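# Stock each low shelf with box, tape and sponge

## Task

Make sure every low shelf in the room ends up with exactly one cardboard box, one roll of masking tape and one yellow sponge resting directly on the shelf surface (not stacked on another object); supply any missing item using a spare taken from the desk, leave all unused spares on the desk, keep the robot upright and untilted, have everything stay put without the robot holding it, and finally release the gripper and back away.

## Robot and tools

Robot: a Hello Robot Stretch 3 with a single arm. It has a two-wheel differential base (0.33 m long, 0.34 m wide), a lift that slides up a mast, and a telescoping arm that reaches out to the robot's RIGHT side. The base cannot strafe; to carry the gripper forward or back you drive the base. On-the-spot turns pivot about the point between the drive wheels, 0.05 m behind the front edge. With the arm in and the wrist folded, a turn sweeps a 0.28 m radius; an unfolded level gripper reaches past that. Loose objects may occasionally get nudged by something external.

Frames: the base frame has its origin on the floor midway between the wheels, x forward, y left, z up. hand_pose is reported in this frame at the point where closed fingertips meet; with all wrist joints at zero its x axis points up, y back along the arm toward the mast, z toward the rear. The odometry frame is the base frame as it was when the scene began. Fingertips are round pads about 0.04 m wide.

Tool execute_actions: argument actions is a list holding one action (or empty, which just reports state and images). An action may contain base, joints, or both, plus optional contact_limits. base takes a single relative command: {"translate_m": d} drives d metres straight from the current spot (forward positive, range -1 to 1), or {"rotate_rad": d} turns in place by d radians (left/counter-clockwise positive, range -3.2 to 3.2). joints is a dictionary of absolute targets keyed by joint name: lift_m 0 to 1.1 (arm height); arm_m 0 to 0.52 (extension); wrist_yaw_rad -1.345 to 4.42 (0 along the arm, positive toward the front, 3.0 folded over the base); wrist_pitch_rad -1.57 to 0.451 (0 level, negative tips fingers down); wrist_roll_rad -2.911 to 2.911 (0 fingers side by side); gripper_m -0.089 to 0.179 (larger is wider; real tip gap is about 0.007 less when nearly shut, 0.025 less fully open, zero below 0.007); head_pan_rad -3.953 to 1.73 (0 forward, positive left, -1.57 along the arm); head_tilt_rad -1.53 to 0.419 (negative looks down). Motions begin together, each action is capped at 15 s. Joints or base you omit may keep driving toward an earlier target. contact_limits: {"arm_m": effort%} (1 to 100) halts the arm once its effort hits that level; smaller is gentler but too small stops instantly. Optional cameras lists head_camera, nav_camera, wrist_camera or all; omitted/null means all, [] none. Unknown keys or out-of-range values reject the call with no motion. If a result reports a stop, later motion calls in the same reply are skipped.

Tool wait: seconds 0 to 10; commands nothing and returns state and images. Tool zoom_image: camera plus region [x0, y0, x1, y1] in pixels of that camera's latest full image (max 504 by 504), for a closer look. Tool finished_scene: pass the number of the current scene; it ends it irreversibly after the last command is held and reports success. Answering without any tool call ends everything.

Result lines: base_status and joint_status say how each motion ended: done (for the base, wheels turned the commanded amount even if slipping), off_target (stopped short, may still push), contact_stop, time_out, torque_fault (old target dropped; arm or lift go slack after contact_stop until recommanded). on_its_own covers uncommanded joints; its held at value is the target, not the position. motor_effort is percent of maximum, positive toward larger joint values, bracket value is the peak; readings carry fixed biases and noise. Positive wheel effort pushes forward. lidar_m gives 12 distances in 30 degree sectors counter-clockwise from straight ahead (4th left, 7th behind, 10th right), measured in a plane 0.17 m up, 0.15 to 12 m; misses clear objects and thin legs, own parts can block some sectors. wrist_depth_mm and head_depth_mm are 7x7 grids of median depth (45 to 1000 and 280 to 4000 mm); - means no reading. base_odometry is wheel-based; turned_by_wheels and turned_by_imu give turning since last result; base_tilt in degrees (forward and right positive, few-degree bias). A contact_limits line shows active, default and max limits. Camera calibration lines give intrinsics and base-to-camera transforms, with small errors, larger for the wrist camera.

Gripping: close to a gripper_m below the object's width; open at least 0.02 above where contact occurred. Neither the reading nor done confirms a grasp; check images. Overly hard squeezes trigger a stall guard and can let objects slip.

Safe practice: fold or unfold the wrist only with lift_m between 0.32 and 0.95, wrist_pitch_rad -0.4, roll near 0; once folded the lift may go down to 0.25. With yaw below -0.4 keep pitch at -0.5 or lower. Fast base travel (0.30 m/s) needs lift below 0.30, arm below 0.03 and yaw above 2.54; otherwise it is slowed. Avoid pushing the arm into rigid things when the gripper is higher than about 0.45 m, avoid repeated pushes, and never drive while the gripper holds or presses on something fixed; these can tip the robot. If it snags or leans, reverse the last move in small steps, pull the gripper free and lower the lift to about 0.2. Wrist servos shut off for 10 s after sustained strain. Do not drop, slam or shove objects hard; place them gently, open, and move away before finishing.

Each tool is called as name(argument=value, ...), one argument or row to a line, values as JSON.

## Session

execute_actions(
  actions=[],
)

Scene clock: 0.00 s.
base_odometry: x=+0.000 y=+0.000 heading=+0.000 (m, m, rad; odometry frame)
turned_by_wheels: +0.000 (rad since the last result)
turned_by_imu: +0.000 (rad since the last result)
base_tilt: forward=-0.3 right=-1.1 (deg)
lidar_m: 0.62 0.70 1.16 0.95 1.31 0.70 0.98 0.84 2.09 1.34 0.73 0.62
head_depth_mm: 535 538 540 543 548 552 554 / 549 553 555 559 563 567 571 / 564 567 571 573 578 582 584 / 580 582 586 592 595 598 601 / 595 602 604 607 611 614 618 / 613 618 622 625 630 633 637 / 632 636 638 645 648 652 658
base_status: not commanded
joint_positions: lift_m=+0.332 arm_m=+0.001 wrist_yaw_rad=+2.806 wrist_pitch_rad=-0.327 wrist_roll_rad=-0.002 gripper_m=+0.037 head_pan_rad=-0.019 head_tilt_rad=-0.016
joint_status: not commanded
motor_effort: left_wheel=+0 right_wheel=+0 lift_m=+24 arm_m=-1 wrist_yaw_rad=+0 wrist_pitch_rad=+5 wrist_roll_rad=+0 gripper_m=+0 head_pan_rad=+0 head_tilt_rad=+2 (%)
hand_pose: x=+0.0561 y=+0.0761 z=+0.3660 quat_wxyz=(+0.231, +0.706, -0.002, +0.669) (m; base frame)
wrist_depth_mm: - - - - - 886 643 / - - - - - 903 638 / - - - - - 930 621 / - 932 938 933 932 832 639 / 732 749 747 722 754 711 650 / 597 - 598 593 562 596 580 / 520 - 515 509 504 510 504
pictures: head_camera (sideways: a quarter turn clockwise sets it upright), nav_camera (sideways: a quarter turn counterclockwise sets it upright), wrist_camera
camera_calibration (this result's frames):
head_camera: T_world_to_cam=[[-0.0370074, 0.00923781, -0.999272, 1.32079], [-0.00685715, 0.999931, 0.00949785, -0.00398493], [0.999291, 0.00720365, -0.0369415, -0.00189002], [0, 0, 0, 1]] pos_world=[0.0507403, -0.00820293, 1.3198]
nav_camera: T_world_to_cam=[[0.0652934, 0.0299013, 0.997418, -1.26283], [0.00637224, -0.999543, 0.0295479, 0.0101773], [0.997846, 0.00442651, -0.0654541, 0.0361483], [0, 0, 0, 1]] pos_world=[0.0463191, 0.0477728, 1.26163]
wrist_camera: T_world_to_cam=[[0.953532, -0.300682, -0.0191452, -0.0150373], [-0.166625, -0.473331, -0.864982, 0.391433], [0.251023, 0.827978, -0.501438, 0.274476], [0, 0, 0, 1]] pos_world=[0.0106615, -0.0465041, 0.475927]
Images, in order (width x height): head_camera 896x504, nav_camera 672x504, wrist_camera 644x364.

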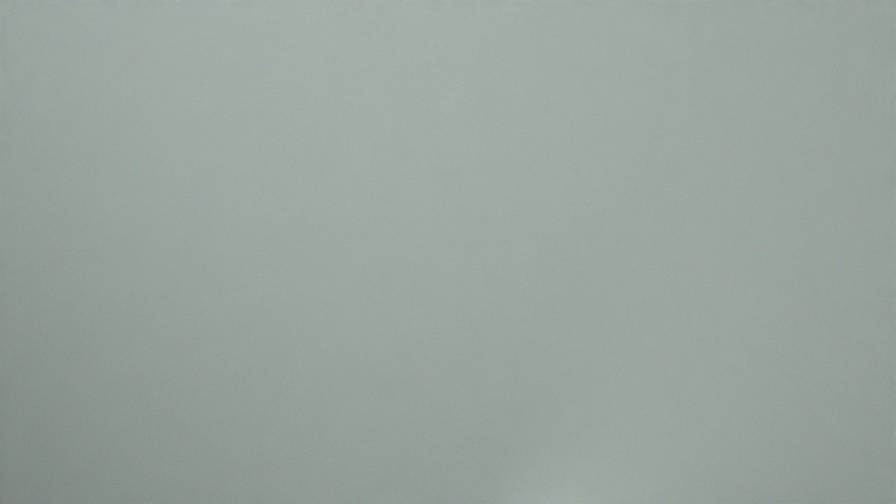

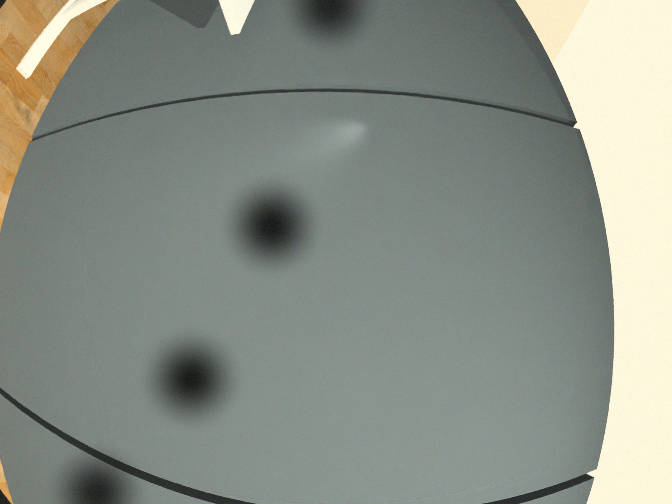

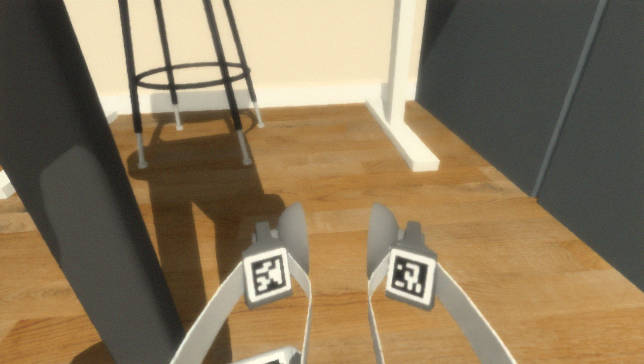

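execute_actions(
  actions=[
    {"joints":{"head_pan_rad":1.45,"head_tilt_rad":-0.6,"lift_m":0.29,"wrist_pitch_rad":-0.4}},
  ],
  cameras=["head_camera","nav_camera"],
)

execute_actions(
  actions=[
    {"base":{"rotate_rad":-1.72},"joints":{"head_pan_rad":-0.8,"head_tilt_rad":-0.7}},
  ],
  cameras=["head_camera","nav_camera"],
)

Scene clock: 4.97 s.
base_odometry: x=+0.000 y=+0.000 heading=+0.000 (m, m, rad; odometry frame)
turned_by_wheels: +0.000 (rad since the last result)
turned_by_imu: +0.000 (rad since the last result)
base_tilt: forward=-0.2 right=-1.1 (deg)
lidar_m: 0.62 0.70 1.16 0.95 1.31 0.70 0.98 0.84 2.08 1.33 0.73 0.62
head_depth_mm: 1256 1326 901 1745 1593 1404 1209 / 1273 1347 911 1806 1758 1436 1201 / 1289 1362 914 1837 1765 1435 1204 / 1297 1385 917 1769 1712 1435 1208 / 1310 1395 923 1306 1776 1441 1213 / 1324 1415 933 1786 1726 1440 1212 / 1342 1427 1004 1959 1741 1442 1269
base_status: not commanded
joint_positions: lift_m=+0.290 arm_m=+0.001 wrist_yaw_rad=+2.806 wrist_pitch_rad=-0.416 wrist_roll_rad=-0.002 gripper_m=+0.037 head_pan_rad=+1.443 head_tilt_rad=-0.592
joint_status: all done
motor_effort: left_wheel=+1(0) right_wheel=+0(0) lift_m=+21(24) arm_m=-2(0) wrist_yaw_rad=+1(0) wrist_pitch_rad=+5(4) wrist_roll_rad=+0(0) gripper_m=-1(0) head_pan_rad=+3(33) head_tilt_rad=-4(39) (%)
hand_pose: x=+0.0528 y=+0.0665 z=+0.3033 quat_wxyz=(+0.260, +0.706, +0.029, +0.659) (m; base frame)
wrist_depth_mm: - - - - - 899 630 / - - - - - 902 635 / - 968 935 940 907 862 634 / - 747 726 726 707 701 656 / 613 - 595 589 602 573 571 / 513 - 505 507 480 488 491 / 450 - - 440 430 425 426
pictures: head_camera (sideways: a quarter turn clockwise sets it upright), nav_camera (sideways: a quarter turn counterclockwise sets it upright)
camera_calibration (this result's frames):
head_camera: T_world_to_cam=[[-0.0819987, -0.570082, -0.817486, 1.0837], [-0.993535, 0.111374, 0.0219899, -0.0142173], [0.0785104, 0.814004, -0.575529, 0.704672], [0, 0, 0, 1]] pos_world=[0.0194123, 0.0457737, 1.29178]
nav_camera: T_world_to_cam=[[0.0454764, 0.597045, 0.800917, -1.00619], [0.995824, -0.0906243, 0.0110128, 0.0282879], [0.0791577, 0.797072, -0.598674, 0.735689], [0, 0, 0, 1]] pos_world=[-0.0406472, 0.0169084, 1.246]
Images, in order (width x height): head_camera 896x504, nav_camera 672x504.

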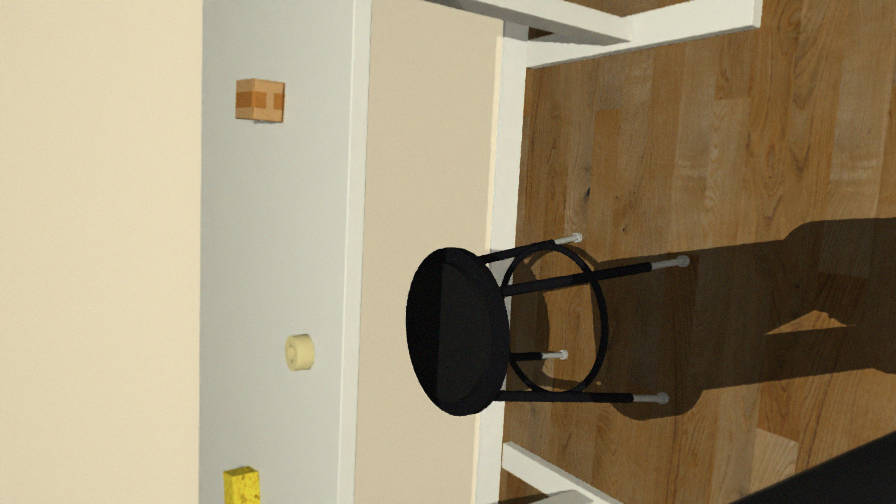

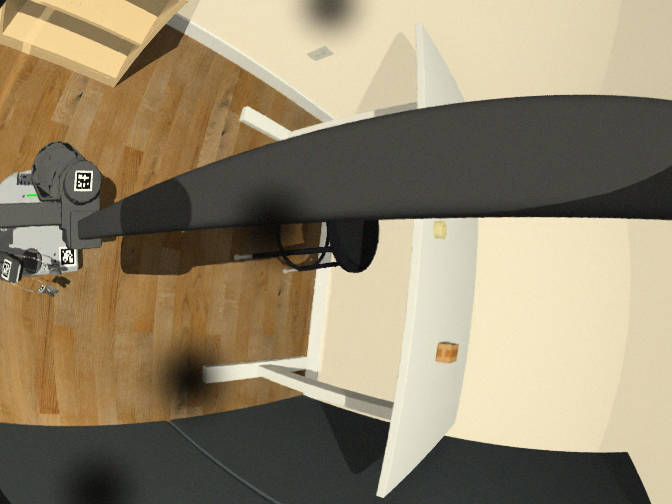

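Scene clock: 7.37 s.
base_odometry: x=+0.000 y=+0.000 heading=-1.720 (m, m, rad; odometry frame)
turned_by_wheels: -1.720 (rad since the last result)
turned_by_imu: -1.727 (rad since the last result)
base_tilt: forward=-0.3 right=-1.2 (deg)
lidar_m: 2.17 0.82 0.63 0.62 0.66 0.95 0.95 1.07 0.70 0.70 0.84 1.27
head_depth_mm: 1085 1187 1279 1041 1171 1259 1156 / 1188 1320 1361 1122 1251 1320 1156 / 1315 1476 1377 1360 1516 1343 1159 / 1475 1672 1458 1576 1600 1347 1163 / 1685 1935 2296 1961 1631 1355 1161 / 1934 2242 2512 2002 1624 1366 1163 / 1952 2172 2381 2036 1637 1364 1170
base_status: done
joint_positions: lift_m=+0.290 arm_m=+0.001 wrist_yaw_rad=+2.806 wrist_pitch_rad=-0.416 wrist_roll_rad=-0.002 gripper_m=+0.037 head_pan_rad=-0.793 head_tilt_rad=-0.692
joint_status: all done
motor_effort: left_wheel=+3(12) right_wheel=-2(5) lift_m=+21(22) arm_m=-2(2) wrist_yaw_rad=+0(0) wrist_pitch_rad=+5(5) wrist_roll_rad=+0(0) gripper_m=+0(0) head_pan_rad=-2(32) head_tilt_rad=-5(18) (%)
hand_pose: x=+0.0528 y=+0.0664 z=+0.3032 quat_wxyz=(+0.260, +0.706, +0.029, +0.659) (m; base frame)
wrist_depth_mm: - 555 594 622 655 688 754 / - 577 632 664 709 769 826 / - 643 680 740 786 805 912 / - 694 716 716 724 706 692 / 610 - 572 589 601 571 567 / 500 - 524 497 470 490 487 / 450 - - 429 429 425 424
pictures: head_camera (sideways: a quarter turn clockwise sets it upright), nav_camera (sideways: a quarter turn counterclockwise sets it upright)
camera_calibration (this result's frames):
head_camera: T_world_to_cam=[[-0.453122, 0.472178, -0.756128, 1.00598], [0.702241, 0.711551, 0.0235122, -0.0265404], [0.549125, -0.52033, -0.654002, 0.803884], [0, 0, 0, 1]] pos_world=[0.0330346, -0.0378304, 1.28701]
nav_camera: T_world_to_cam=[[0.495641, -0.45882, 0.737445, -0.926203], [-0.685092, -0.72842, 0.00724995, 0.0434415], [0.533843, -0.508811, -0.675369, 0.832681], [0, 0, 0, 1]] pos_world=[0.0443045, 0.0303609, 1.24508]
Images, in order (width x height): head_camera 896x504, nav_camera 672x504.

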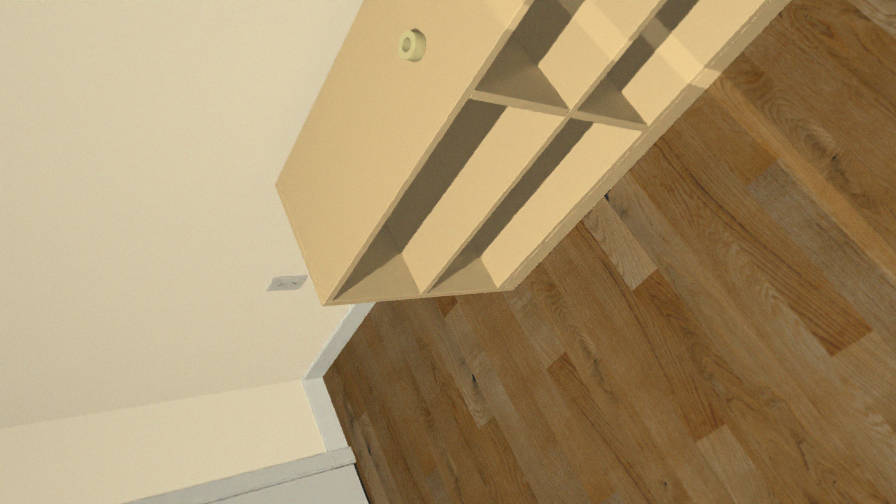

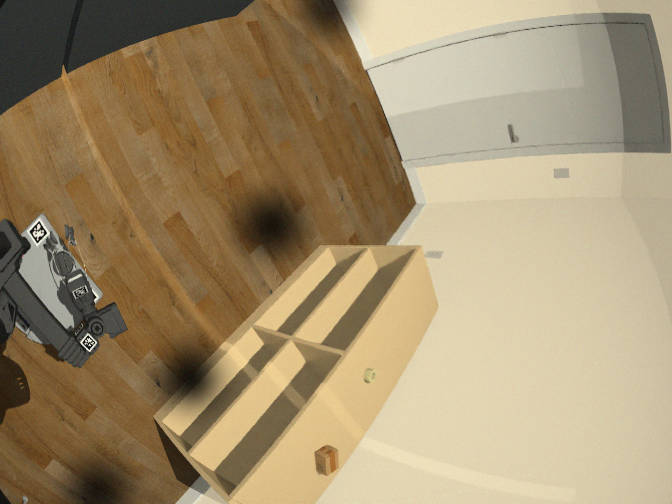

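execute_actions(
  actions=[
    {"base":{"rotate_rad":-2.48},"joints":{"head_pan_rad":-0.3,"head_tilt_rad":-0.5}},
  ],
  cameras=["head_camera","nav_camera"],
)

Scene clock: 18.57 s.
base_odometry: x=+0.000 y=+0.000 heading=+2.083 (m, m, rad; odometry frame)
turned_by_wheels: -2.480 (rad since the last result)
turned_by_imu: -2.492 (rad since the last result)
base_tilt: forward=-0.2 right=-1.1 (deg)
lidar_m: 1.31 0.70 0.98 0.84 2.09 1.33 0.73 0.62 0.62 0.70 1.17 0.95
head_depth_mm: 1261 1358 1080 1619 1765 1529 1255 / 1310 1430 1088 1353 1238 1440 1261 / 1384 1496 1092 1415 1739 1522 1264 / 1443 1588 1094 1965 1946 1530 1271 / 1512 1647 1107 1953 1773 1532 1270 / 1497 1596 1209 1815 1858 1535 1270 / 1315 1384 1380 1547 1642 1555 1276
base_status: done
joint_positions: lift_m=+0.290 arm_m=+0.001 wrist_yaw_rad=+2.806 wrist_pitch_rad=-0.416 wrist_roll_rad=-0.002 gripper_m=+0.037 head_pan_rad=-0.307 head_tilt_rad=-0.507
joint_status: all done
motor_effort: left_wheel=+3(11) right_wheel=-2(5) lift_m=+21(21) arm_m=-2(1) wrist_yaw_rad=+0(1) wrist_pitch_rad=+5(5) wrist_roll_rad=+0(0) gripper_m=+0(0) head_pan_rad=+3(28) head_tilt_rad=+4(23) (%)
hand_pose: x=+0.0528 y=+0.0664 z=+0.3032 quat_wxyz=(+0.260, +0.706, +0.029, +0.659) (m; base frame)
wrist_depth_mm: - - - 972 - 888 819 / - - - - - 941 912 / - 937 905 865 778 788 890 / - 762 727 721 721 704 697 / 613 - 595 592 602 585 578 / 510 - 519 493 470 490 488 / 449 - - 431 430 430 421
pictures: head_camera (sideways: a quarter turn clockwise sets it upright), nav_camera (sideways: a quarter turn counterclockwise sets it upright)
camera_calibration (this result's frames):
head_camera: T_world_to_cam=[[-0.477906, 0.160447, -0.863633, 1.14628], [0.284697, 0.958398, 0.020511, -0.0200916], [0.830995, -0.236072, -0.503703, 0.606632], [0, 0, 0, 1]] pos_world=[0.0494276, -0.021454, 1.29594]
nav_camera: T_world_to_cam=[[0.51221, -0.12971, 0.849009, -1.07174], [-0.267443, -0.96347, 0.0141519, 0.0319057], [0.816159, -0.23431, -0.528189, 0.639492], [0, 0, 0, 1]] pos_world=[0.0355614, 0.0415642, 1.24724]
Images, in order (width x height): head_camera 896x504, nav_camera 672x504.

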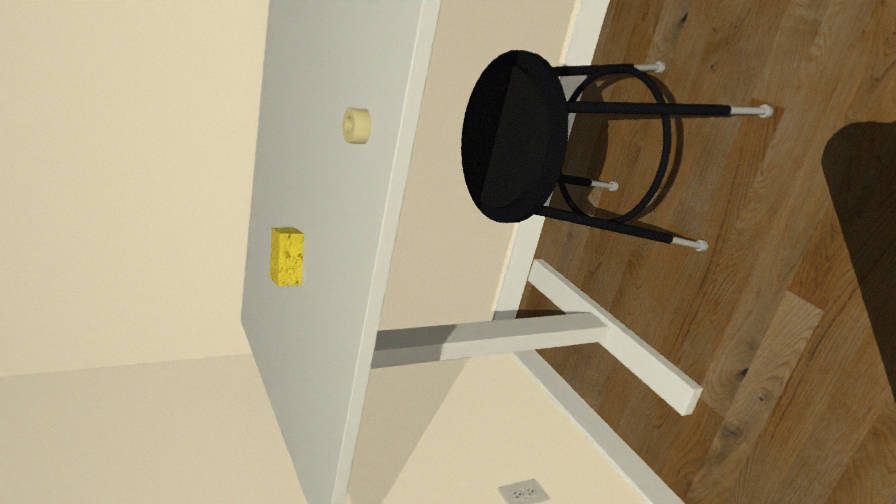

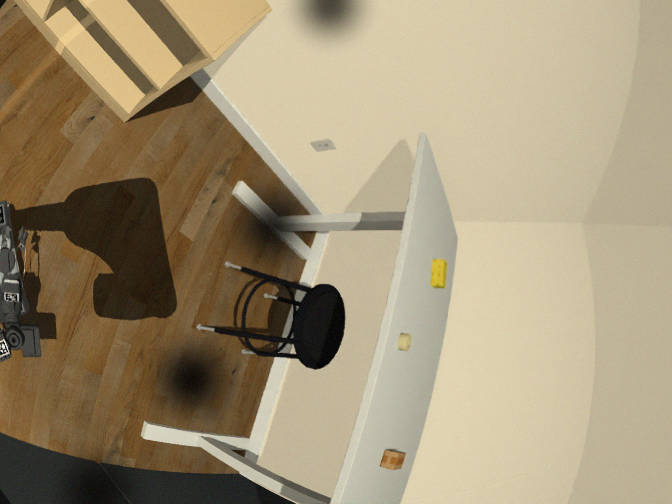

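execute_actions(
  actions=[
    {"base":{"translate_m":0.57},"joints":{"lift_m":0.94,"head_pan_rad":-0.5,"head_tilt_rad":-0.5}},
  ],
  cameras=["head_camera","nav_camera"],
)

Scene clock: 30.73 s.
base_odometry: x=-0.280 y=+0.497 heading=+2.084 (m, m, rad; odometry frame)
turned_by_wheels: +0.000 (rad since the last result)
turned_by_imu: +0.001 (rad since the last result)
base_tilt: forward=-0.2 right=-1.2 (deg)
lidar_m: 0.81 0.72 0.58 0.41 0.99 2.60 1.19 1.01 1.00 1.03 0.56 0.55
head_depth_mm: 892 967 1022 696 514 432 770 / 914 998 1055 698 515 448 1195 / 941 1027 1086 700 515 840 1211 / 965 1056 1099 704 518 1449 1268 / 991 1097 1108 708 518 1414 1247 / 1025 1138 1113 709 521 1411 1237 / 1045 1120 1129 712 541 1342 1273
base_status: done
joint_positions: lift_m=+0.940 arm_m=+0.001 wrist_yaw_rad=+2.806 wrist_pitch_rad=-0.417 wrist_roll_rad=-0.002 gripper_m=+0.037 head_pan_rad=-0.493 head_tilt_rad=-0.507
joint_status: all done
motor_effort: left_wheel=+3(11) right_wheel=-2(5) lift_m=+26(29) arm_m=-2(1) wrist_yaw_rad=+1(0) wrist_pitch_rad=+5(5) wrist_roll_rad=+0(0) gripper_m=+0(0) head_pan_rad=-3(16) head_tilt_rad=+3(4) (%)
hand_pose: x=+0.0527 y=+0.0663 z=+0.9528 quat_wxyz=(+0.260, +0.706, +0.029, +0.658) (m; base frame)
wrist_depth_mm: - 988 834 739 657 594 556 / - - 974 795 717 647 588 / - - - 905 780 709 640 / - 791 801 883 876 755 664 / - - 653 - 907 803 720 / - - 906 - - 909 780 / - - - - - - 868
pictures: head_camera (sideways: a quarter turn clockwise sets it upright), nav_camera (sideways: a quarter turn counterclockwise sets it upright)
camera_calibration (this result's frames):
head_camera: T_world_to_cam=[[-0.439885, 0.246013, -0.863701, 1.14614], [0.457038, 0.889211, 0.0205086, -0.0211397], [0.773058, -0.385722, -0.503587, 0.606835], [0, 0, 0, 1]] pos_world=[0.0447129, -0.0290976, 1.29595]
nav_camera: T_world_to_cam=[[0.479283, -0.222151, 0.84908, -1.07163], [-0.441023, -0.897384, 0.0141567, 0.0329582], [0.758806, -0.381249, -0.528075, 0.639694], [0, 0, 0, 1]] pos_world=[0.0427468, 0.0353948, 1.24724]
Images, in order (width x height): head_camera 896x504, nav_camera 672x504.

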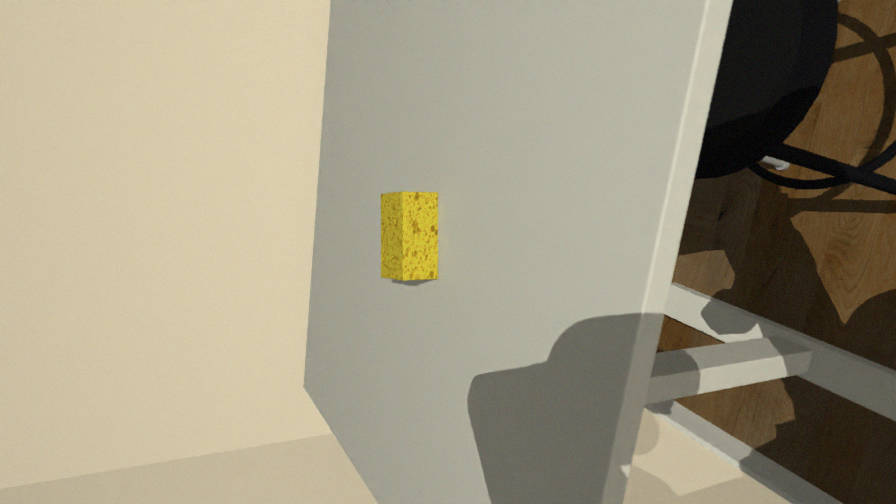

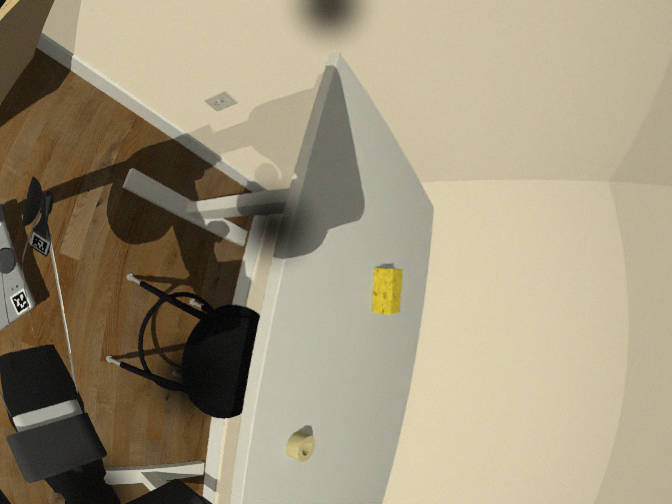

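execute_actions(
  actions=[
    {"base":{"rotate_rad":1.12},"joints":{"wrist_yaw_rad":1.1,"head_pan_rad":-1.57,"head_tilt_rad":-0.6}},
  ],
  cameras=[],
)

execute_actions(
  actions=[
    {"joints":{"lift_m":0.985}},
  ],
  cameras=[],
)

execute_actions(
  actions=[
    {"joints":{"wrist_yaw_rad":0,"gripper_m":0.17,"arm_m":0.23}},
  ],
  cameras=["nav_camera","wrist_camera"],
)

Scene clock: 40.03 s.
base_odometry: x=-0.280 y=+0.497 heading=-3.080 (m, m, rad; odometry frame)
turned_by_wheels: +1.120 (rad since the last result)
turned_by_imu: +1.128 (rad since the last result)
base_tilt: forward=-0.3 right=-1.2 (deg)
lidar_m: 0.52 0.41 0.93 1.90 1.14 1.00 1.00 1.03 0.57 0.55 0.81 0.72
head_depth_mm: 898 988 849 599 495 - - / 930 1023 857 603 479 - - / 961 1061 860 604 482 - - / 987 1106 864 606 500 1475 - / 1022 1144 870 609 520 - - / 1059 1173 873 610 1088 - - / 1002 1061 877 614 1216 1293 1216
base_status: done
joint_positions: lift_m=+0.940 arm_m=+0.001 wrist_yaw_rad=+1.101 wrist_pitch_rad=-0.417 wrist_roll_rad=-0.002 gripper_m=+0.037 head_pan_rad=-1.563 head_tilt_rad=-0.593
joint_status: all done
motor_effort: left_wheel=-2(7) right_wheel=+2(5) lift_m=+25(26) arm_m=-2(1) wrist_yaw_rad=-2(3) wrist_pitch_rad=+5(5) wrist_roll_rad=+0(0) gripper_m=+0(0) head_pan_rad=-3(32) head_tilt_rad=-4(16) (%)
hand_pose: x=+0.1788 y=-0.2474 z=+0.9528 quat_wxyz=(+0.667, +0.486, -0.512, +0.238) (m; base frame)
wrist_depth_mm: 493 506 530 552 568 593 611 / 527 552 562 589 580 371 366 / 571 601 621 655 674 291 263 / 608 657 696 732 787 796 215 / 685 713 768 810 864 901 208 / 583 812 846 955 - - 627 / 558 811 - - - - 968
pictures: none
No camera images: the call's "cameras" was empty. Leave "cameras" out to get every camera's image.

Scene clock: 41.27 s.
base_odometry: x=-0.280 y=+0.497 heading=-3.080 (m, m, rad; odometry frame)
turned_by_wheels: +0.000 (rad since the last result)
turned_by_imu: +0.000 (rad since the last result)
base_tilt: forward=-0.2 right=-1.1 (deg)
lidar_m: 0.52 0.41 0.93 1.90 1.14 1.00 1.00 1.03 0.57 0.55 0.81 0.72
head_depth_mm: 898 991 851 627 - - - / 927 1021 854 601 - - - / 961 1055 861 603 516 - - / 989 1096 861 608 500 1515 - / 1026 1144 867 609 501 - 1151 / 1061 1176 869 611 - - 1150 / 1001 1058 875 614 1157 1274 1195
base_status: not commanded
joint_positions: lift_m=+0.985 arm_m=+0.001 wrist_yaw_rad=+1.101 wrist_pitch_rad=-0.417 wrist_roll_rad=-0.002 gripper_m=+0.037 head_pan_rad=-1.563 head_tilt_rad=-0.593
joint_status: all done
motor_effort: left_wheel=-2(2) right_wheel=+2(2) lift_m=+26(26) arm_m=-1(2) wrist_yaw_rad=-2(2) wrist_pitch_rad=+5(5) wrist_roll_rad=-1(0) gripper_m=+0(0) head_pan_rad=-4(3) head_tilt_rad=-4(4) (%)
hand_pose: x=+0.1788 y=-0.2474 z=+0.9978 quat_wxyz=(+0.667, +0.486, -0.512, +0.238) (m; base frame)
wrist_depth_mm: 495 509 531 549 565 599 617 / 523 552 577 595 601 504 500 / 580 606 628 669 666 370 360 / 630 656 688 730 767 294 278 / 705 731 765 801 877 885 230 / 633 825 864 935 - - 206 / 556 853 - - - - 929
pictures: none
No camera images: the call's "cameras" was empty. Leave "cameras" out to get every camera's image.

Scene clock: 44.20 s.
base_odometry: x=-0.280 y=+0.497 heading=-3.080 (m, m, rad; odometry frame)
turned_by_wheels: +0.000 (rad since the last result)
turned_by_imu: +0.000 (rad since the last result)
base_tilt: forward=-0.2 right=-1.1 (deg)
lidar_m: 0.52 0.41 0.93 1.90 1.14 1.00 1.00 1.03 0.57 0.55 0.81 0.72
head_depth_mm: 900 978 - 576 462 805 1205 / 927 1000 - 566 464 866 1203 / 958 1052 - 558 481 1395 1177 / 990 1101 860 582 499 1430 1214 / 1022 1142 866 609 519 1326 1212 / 1057 1189 871 611 1130 1446 1186 / 1005 1062 878 612 1215 1325 1219
base_status: not commanded
joint_positions: lift_m=+0.985 arm_m=+0.230 wrist_yaw_rad=+0.001 wrist_pitch_rad=-0.417 wrist_roll_rad=-0.002 gripper_m=+0.170 head_pan_rad=-1.563 head_tilt_rad=-0.593
joint_status: all done
motor_effort: left_wheel=-2(2) right_wheel=+1(1) lift_m=+26(26) arm_m=+2(1) wrist_yaw_rad=+0(3) wrist_pitch_rad=+5(5) wrist_roll_rad=+0(0) gripper_m=+0(100) head_pan_rad=-3(2) head_tilt_rad=-4(4) (%)
hand_pose: x=-0.0214 y=-0.5992 z=+0.9978 quat_wxyz=(+0.693, +0.147, -0.691, -0.146) (m; base frame)
wrist_depth_mm: 530 654 681 636 578 543 510 / 531 610 533 521 520 499 502 / 386 378 370 274 366 363 355 / 294 297 293 252 263 279 282 / 242 250 238 237 234 232 227 / 204 - 200 199 197 195 200 / - 174 174 172 170 171 163
pictures: nav_camera (sideways: a quarter turn counterclockwise sets it upright), wrist_camera
camera_calibration (this result's frames):
nav_camera: T_world_to_cam=[[0.0357092, -0.598064, 0.800653, -1.00579], [-0.99893, -0.0449229, 0.0109963, 0.0404774], [0.0293912, -0.800189, -0.599028, 0.736453], [0, 0, 0, 1]] pos_world=[0.0547047, -0.0104045, 1.246]
wrist_camera: T_world_to_cam=[[-0.99934, -0.0290647, -0.0217704, -0.00845999], [0.00100657, 0.577102, -0.816671, 1.19017], [0.0363001, -0.816155, -0.576692, 0.255272], [0, 0, 0, 1]] pos_world=[-0.0189188, -0.478755, 1.11901]
Images, in order (width x height): nav_camera 672x504, wrist_camera 644x364.

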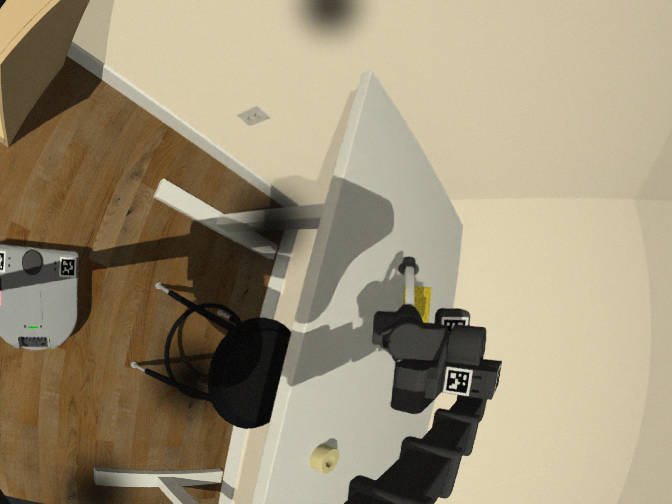

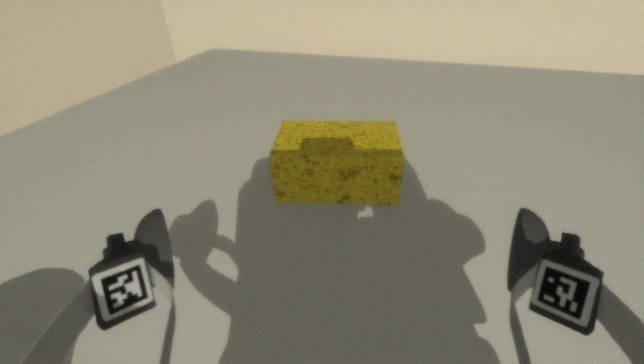

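execute_actions(
  actions=[
    {"joints":{"lift_m":0.964,"arm_m":0.355}},
  ],
  cameras=["wrist_camera"],
)

execute_actions(
  actions=[
    {"joints":{"gripper_m":0.065}},
  ],
  cameras=["wrist_camera"],
)

Scene clock: 50.60 s.
base_odometry: x=-0.280 y=+0.497 heading=-3.080 (m, m, rad; odometry frame)
turned_by_wheels: +0.000 (rad since the last result)
turned_by_imu: +0.000 (rad since the last result)
base_tilt: forward=-0.3 right=-1.1 (deg)
lidar_m: 0.52 0.41 0.92 1.91 1.14 1.00 1.00 1.03 0.57 0.55 0.81 0.72
head_depth_mm: 895 974 - 575 463 804 1201 / 928 1000 759 602 464 867 1202 / 957 1043 - 603 481 1403 1178 / 990 1100 866 606 500 1440 1210 / 1018 1149 865 608 520 1336 1215 / 1061 1183 871 610 1131 1452 1182 / 1005 1059 876 613 1213 1317 1216
base_status: not commanded
joint_positions: lift_m=+0.964 arm_m=+0.355 wrist_yaw_rad=+0.001 wrist_pitch_rad=-0.417 wrist_roll_rad=-0.002 gripper_m=+0.170 head_pan_rad=-1.563 head_tilt_rad=-0.593
joint_status: all done
motor_effort: left_wheel=-3(3) right_wheel=+2(2) lift_m=+22(22) arm_m=+3(2) wrist_yaw_rad=+0(0) wrist_pitch_rad=+5(5) wrist_roll_rad=+0(0) gripper_m=+0(0) head_pan_rad=-2(2) head_tilt_rad=-4(4) (%)
hand_pose: x=-0.0214 y=-0.7242 z=+0.9770 quat_wxyz=(+0.693, +0.147, -0.691, -0.146) (m; base frame)
wrist_depth_mm: 493 610 570 522 494 451 415 / 498 476 467 463 448 444 429 / 341 338 332 322 324 317 310 / 262 258 254 252 248 247 242 / 212 218 155 143 142 203 202 / 182 - 136 129 127 165 175 / - 152 148 145 141 149 143
pictures: wrist_camera
camera_calibration (this result's frames):
wrist_camera: T_world_to_cam=[[-0.999343, -0.0289795, -0.0217704, -0.0125029], [0.00105581, 0.577102, -0.816671, 1.24535], [0.0362305, -0.816158, -0.576692, 0.141265], [0, 0, 0, 1]] pos_world=[-0.0189277, -0.60376, 1.09823]
Images, in order (width x height): wrist_camera 644x364.

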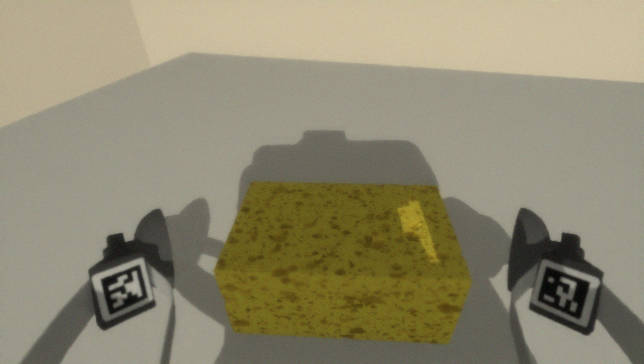

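Scene clock: 52.13 s.
base_odometry: x=-0.280 y=+0.497 heading=-3.080 (m, m, rad; odometry frame)
turned_by_wheels: +0.000 (rad since the last result)
turned_by_imu: +0.000 (rad since the last result)
base_tilt: forward=-0.3 right=-1.1 (deg)
lidar_m: 0.52 0.41 0.93 1.91 1.14 1.00 1.01 1.03 0.56 0.54 0.81 0.72
head_depth_mm: 895 974 - 576 464 805 1205 / 927 995 762 601 464 867 1210 / 954 1037 - 603 482 1402 1182 / 986 1100 862 607 500 1435 1210 / 1022 1141 869 608 520 1333 1209 / 1062 1179 868 611 1130 1442 1187 / 1000 1052 877 611 1220 1324 1214
base_status: not commanded
joint_positions: lift_m=+0.964 arm_m=+0.355 wrist_yaw_rad=+0.001 wrist_pitch_rad=-0.417 wrist_roll_rad=-0.002 gripper_m=+0.066 head_pan_rad=-1.563 head_tilt_rad=-0.593
joint_status: all done
motor_effort: left_wheel=-2(2) right_wheel=+2(2) lift_m=+22(21) arm_m=+2(2) wrist_yaw_rad=-1(1) wrist_pitch_rad=+5(5) wrist_roll_rad=+0(0) gripper_m=-24(100) head_pan_rad=-2(3) head_tilt_rad=-4(5) (%)
hand_pose: x=-0.0214 y=-0.7242 z=+0.9771 quat_wxyz=(+0.693, +0.147, -0.691, -0.146) (m; base frame)
wrist_depth_mm: 492 614 578 531 482 446 416 / 496 511 459 464 457 445 429 / 340 334 333 323 318 317 311 / 260 258 256 175 251 248 243 / 210 209 144 142 141 209 201 / 178 179 140 132 127 - 169 / 153 152 151 146 143 148 147
pictures: wrist_camera
camera_calibration (this result's frames):
wrist_camera: T_world_to_cam=[[-0.999343, -0.0289831, -0.0217646, -0.0125113], [0.00105926, 0.57687, -0.816835, 1.24541], [0.0362297, -0.816322, -0.57646, 0.140927], [0, 0, 0, 1]] pos_world=[-0.018928, -0.603761, 1.09826]
Images, in order (width x height): wrist_camera 644x364.

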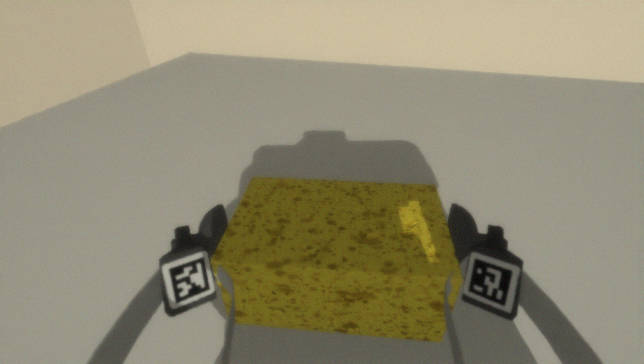

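execute_actions(
  actions=[
    {"joints":{"lift_m":1.0,"arm_m":0.0}},
  ],
  cameras=[],
)

execute_actions(
  actions=[
    {"base":{"rotate_rad":1.37},"joints":{"head_pan_rad":-0.6,"head_tilt_rad":-0.8}},
  ],
)

Scene clock: 63.13 s.
base_odometry: x=-0.280 y=+0.497 heading=-3.080 (m, m, rad; odometry frame)
turned_by_wheels: +0.000 (rad since the last result)
turned_by_imu: +0.000 (rad since the last result)
base_tilt: forward=-0.2 right=-1.1 (deg)
lidar_m: 0.52 0.41 0.93 1.90 1.14 1.00 1.00 1.03 0.57 0.55 0.81 0.72
head_depth_mm: 899 985 850 629 - - - / 924 1026 854 656 - - - / 958 1059 859 659 - - - / 991 1097 861 632 410 1392 1216 / 1025 1143 867 608 521 1324 1212 / 1058 1187 873 610 1133 1439 1188 / 1006 1054 876 613 1224 1324 1217
base_status: not commanded
joint_positions: lift_m=+1.000 arm_m=+0.001 wrist_yaw_rad=+0.000 wrist_pitch_rad=-0.417 wrist_roll_rad=-0.002 gripper_m=+0.066 head_pan_rad=-1.563 head_tilt_rad=-0.593
joint_status: all done
motor_effort: left_wheel=-2(3) right_wheel=+2(2) lift_m=+26(27) arm_m=-3(4) wrist_yaw_rad=-1(0) wrist_pitch_rad=+5(5) wrist_roll_rad=+0(0) gripper_m=-24(25) head_pan_rad=-3(2) head_tilt_rad=-4(4) (%)
hand_pose: x=-0.0214 y=-0.3705 z=+1.0127 quat_wxyz=(+0.693, +0.147, -0.691, -0.147) (m; base frame)
wrist_depth_mm: 591 743 914 839 760 718 683 / 585 666 571 574 570 542 548 / 431 418 406 409 402 396 390 / 328 326 322 176 313 309 305 / 266 260 144 143 141 261 250 / 646 500 140 132 128 - 212 / 687 962 - 202 148 185 183
pictures: none
No camera images: the call's "cameras" was empty. Leave "cameras" out to get every camera's image.

Scene clock: 66.30 s.
base_odometry: x=-0.280 y=+0.497 heading=-1.710 (m, m, rad; odometry frame)
turned_by_wheels: +1.370 (rad since the last result)
turned_by_imu: +1.380 (rad since the last result)
base_tilt: forward=-0.3 right=-1.1 (deg)
lidar_m: 2.60 1.31 1.02 1.00 1.03 0.57 0.55 0.81 0.74 0.72 0.41 0.93
head_depth_mm: 847 921 1021 934 798 1145 1119 / 959 1065 1124 923 777 918 1122 / 1120 1264 1178 943 1024 1177 1121 / 1337 1448 1178 995 1349 1281 1125 / 1658 1651 1228 1461 1520 1287 1126 / 2161 2465 1828 1806 1512 1292 1133 / 2247 2508 2263 1810 1517 1298 1130
base_status: done
joint_positions: lift_m=+1.000 arm_m=+0.001 wrist_yaw_rad=+0.000 wrist_pitch_rad=-0.417 wrist_roll_rad=-0.002 gripper_m=+0.066 head_pan_rad=-0.607 head_tilt_rad=-0.790
joint_status: all done
motor_effort: left_wheel=-3(6) right_wheel=+2(4) lift_m=+26(26) arm_m=-5(4) wrist_yaw_rad=+0(0) wrist_pitch_rad=+5(5) wrist_roll_rad=+0(0) gripper_m=-25(24) head_pan_rad=+3(32) head_tilt_rad=-6(25) (%)
hand_pose: x=-0.0214 y=-0.3705 z=+1.0127 quat_wxyz=(+0.693, +0.147, -0.691, -0.147) (m; base frame)
wrist_depth_mm: 476 463 447 435 421 406 397 / 525 511 483 472 460 449 430 / 587 560 539 515 492 476 465 / 655 633 587 175 536 547 509 / 711 704 144 144 142 576 564 / 620 629 140 133 128 - 652 / 547 540 648 887 148 759 720
pictures: head_camera (sideways: a quarter turn clockwise sets it upright), nav_camera (sideways: a quarter turn counterclockwise sets it upright), wrist_camera
camera_calibration (this result's frames):
head_camera: T_world_to_cam=[[-0.590751, 0.420692, -0.6885, 0.918681], [0.560573, 0.827734, 0.0247811, -0.0273252], [0.58032, -0.371315, -0.724813, 0.895794], [0, 0, 0, 1]] pos_world=[0.0381819, -0.0312415, 1.28247]
nav_camera: T_world_to_cam=[[0.628488, -0.398607, 0.667919, -0.836409], [-0.538226, -0.842794, 0.00348105, 0.047453], [0.56153, -0.361679, -0.744226, 0.922066], [0, 0, 0, 1]] pos_world=[0.0334453, 0.0400866, 1.24471]
wrist_camera: T_world_to_cam=[[-0.99935, -0.028727, -0.0217797, -0.0014279], [0.00119267, 0.577478, -0.816406, 1.07022], [0.0360302, -0.815901, -0.577068, 0.450996], [0, 0, 0, 1]] pos_world=[-0.0189529, -0.2501, 1.13396]
Images, in order (width x height): head_camera 896x504, nav_camera 672x504, wrist_camera 644x364.

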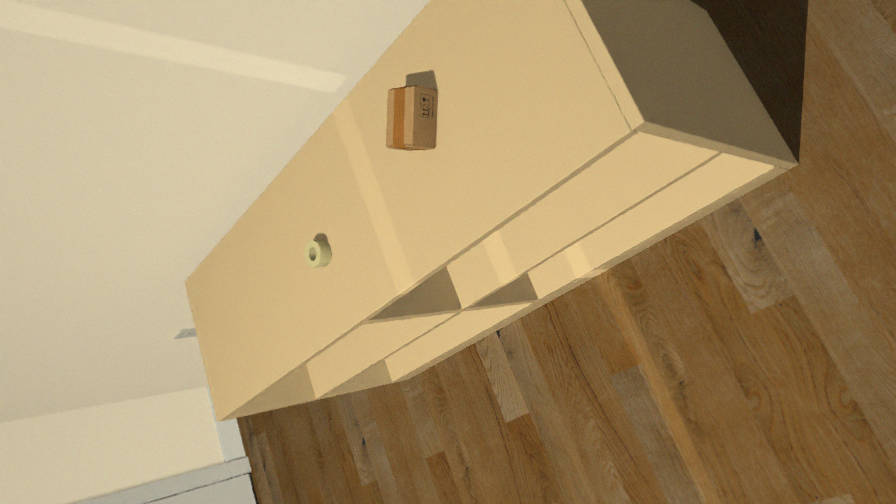

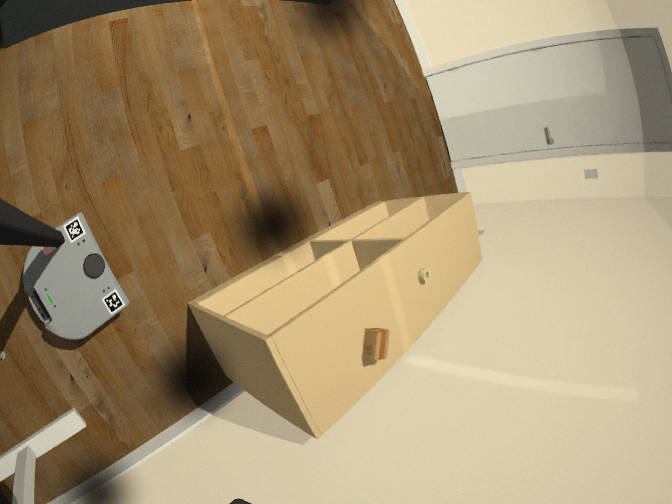

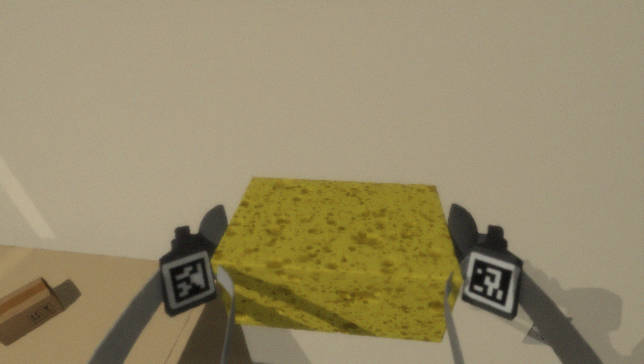

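execute_actions(
  actions=[
    {"base":{"translate_m":0.71},"joints":{"lift_m":0.70,"arm_m":0.10,"head_pan_rad":-1.3,"head_tilt_rad":-1.0}},
  ],
  cameras=["head_camera","wrist_camera"],
)

Scene clock: 79.17 s.
base_odometry: x=-0.378 y=-0.206 heading=-1.710 (m, m, rad; odometry frame)
turned_by_wheels: +0.000 (rad since the last result)
turned_by_imu: +0.000 (rad since the last result)
base_tilt: forward=-0.2 right=-1.1 (deg)
lidar_m: 1.90 1.22 0.95 0.94 1.00 1.48 1.48 0.55 0.65 0.48 0.42 0.86
head_depth_mm: 686 804 888 790 - 1164 1096 / 714 841 908 683 - 1182 - / 745 882 912 790 1014 1186 - / 781 930 917 809 1108 1205 1110 / 814 979 920 845 1290 1206 1093 / 852 1014 922 1060 1309 1210 1097 / 899 1035 921 1119 1337 1216 1098
base_status: done
joint_positions: lift_m=+0.700 arm_m=+0.100 wrist_yaw_rad=+0.000 wrist_pitch_rad=-0.418 wrist_roll_rad=-0.002 gripper_m=+0.066 head_pan_rad=-1.293 head_tilt_rad=-0.988
joint_status: all done
motor_effort: left_wheel=-3(4) right_wheel=+2(5) lift_m=+21(24) arm_m=+1(4) wrist_yaw_rad=+0(1) wrist_pitch_rad=+5(5) wrist_roll_rad=+0(0) gripper_m=-24(25) head_pan_rad=-3(33) head_tilt_rad=-8(27) (%)
hand_pose: x=-0.0214 y=-0.4691 z=+0.7128 quat_wxyz=(+0.693, +0.147, -0.691, -0.147) (m; base frame)
wrist_depth_mm: 449 421 418 404 396 380 376 / 490 478 457 442 424 406 408 / 523 500 491 480 458 452 437 / 394 398 394 175 378 343 369 / 322 293 144 144 142 253 305 / 268 268 140 133 128 - 259 / 230 230 225 217 147 224 223
pictures: head_camera (sideways: a quarter turn clockwise sets it upright), wrist_camera
camera_calibration (this result's frames):
head_camera: T_world_to_cam=[[-0.223806, 0.816166, -0.532713, 0.713469], [0.959493, 0.280475, 0.0266075, -0.0321298], [0.171129, -0.50518, -0.845877, 1.0557], [0, 0, 0, 1]] pos_world=[0.00984581, -0.039979, 1.27392]
wrist_camera: T_world_to_cam=[[-0.999351, -0.0286883, -0.0217925, -0.010771], [0.00120939, 0.577843, -0.816147, 0.882328], [0.0360065, -0.815644, -0.577433, 0.197877], [0, 0, 0, 1]] pos_world=[-0.0189559, -0.348759, 0.834135]
Images, in order (width x height): head_camera 896x504, wrist_camera 644x364.

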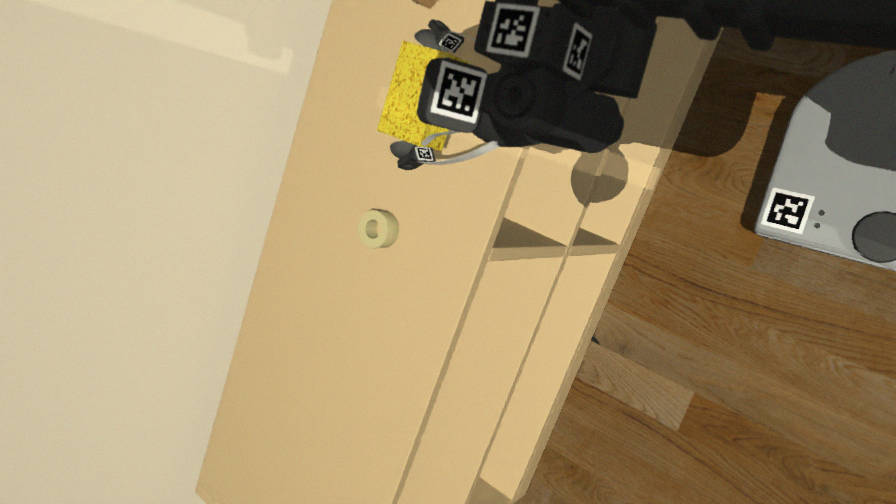

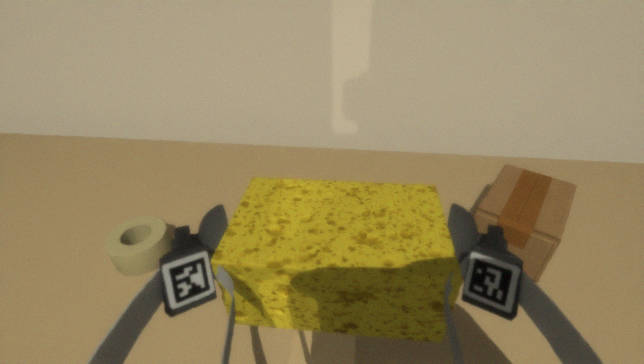

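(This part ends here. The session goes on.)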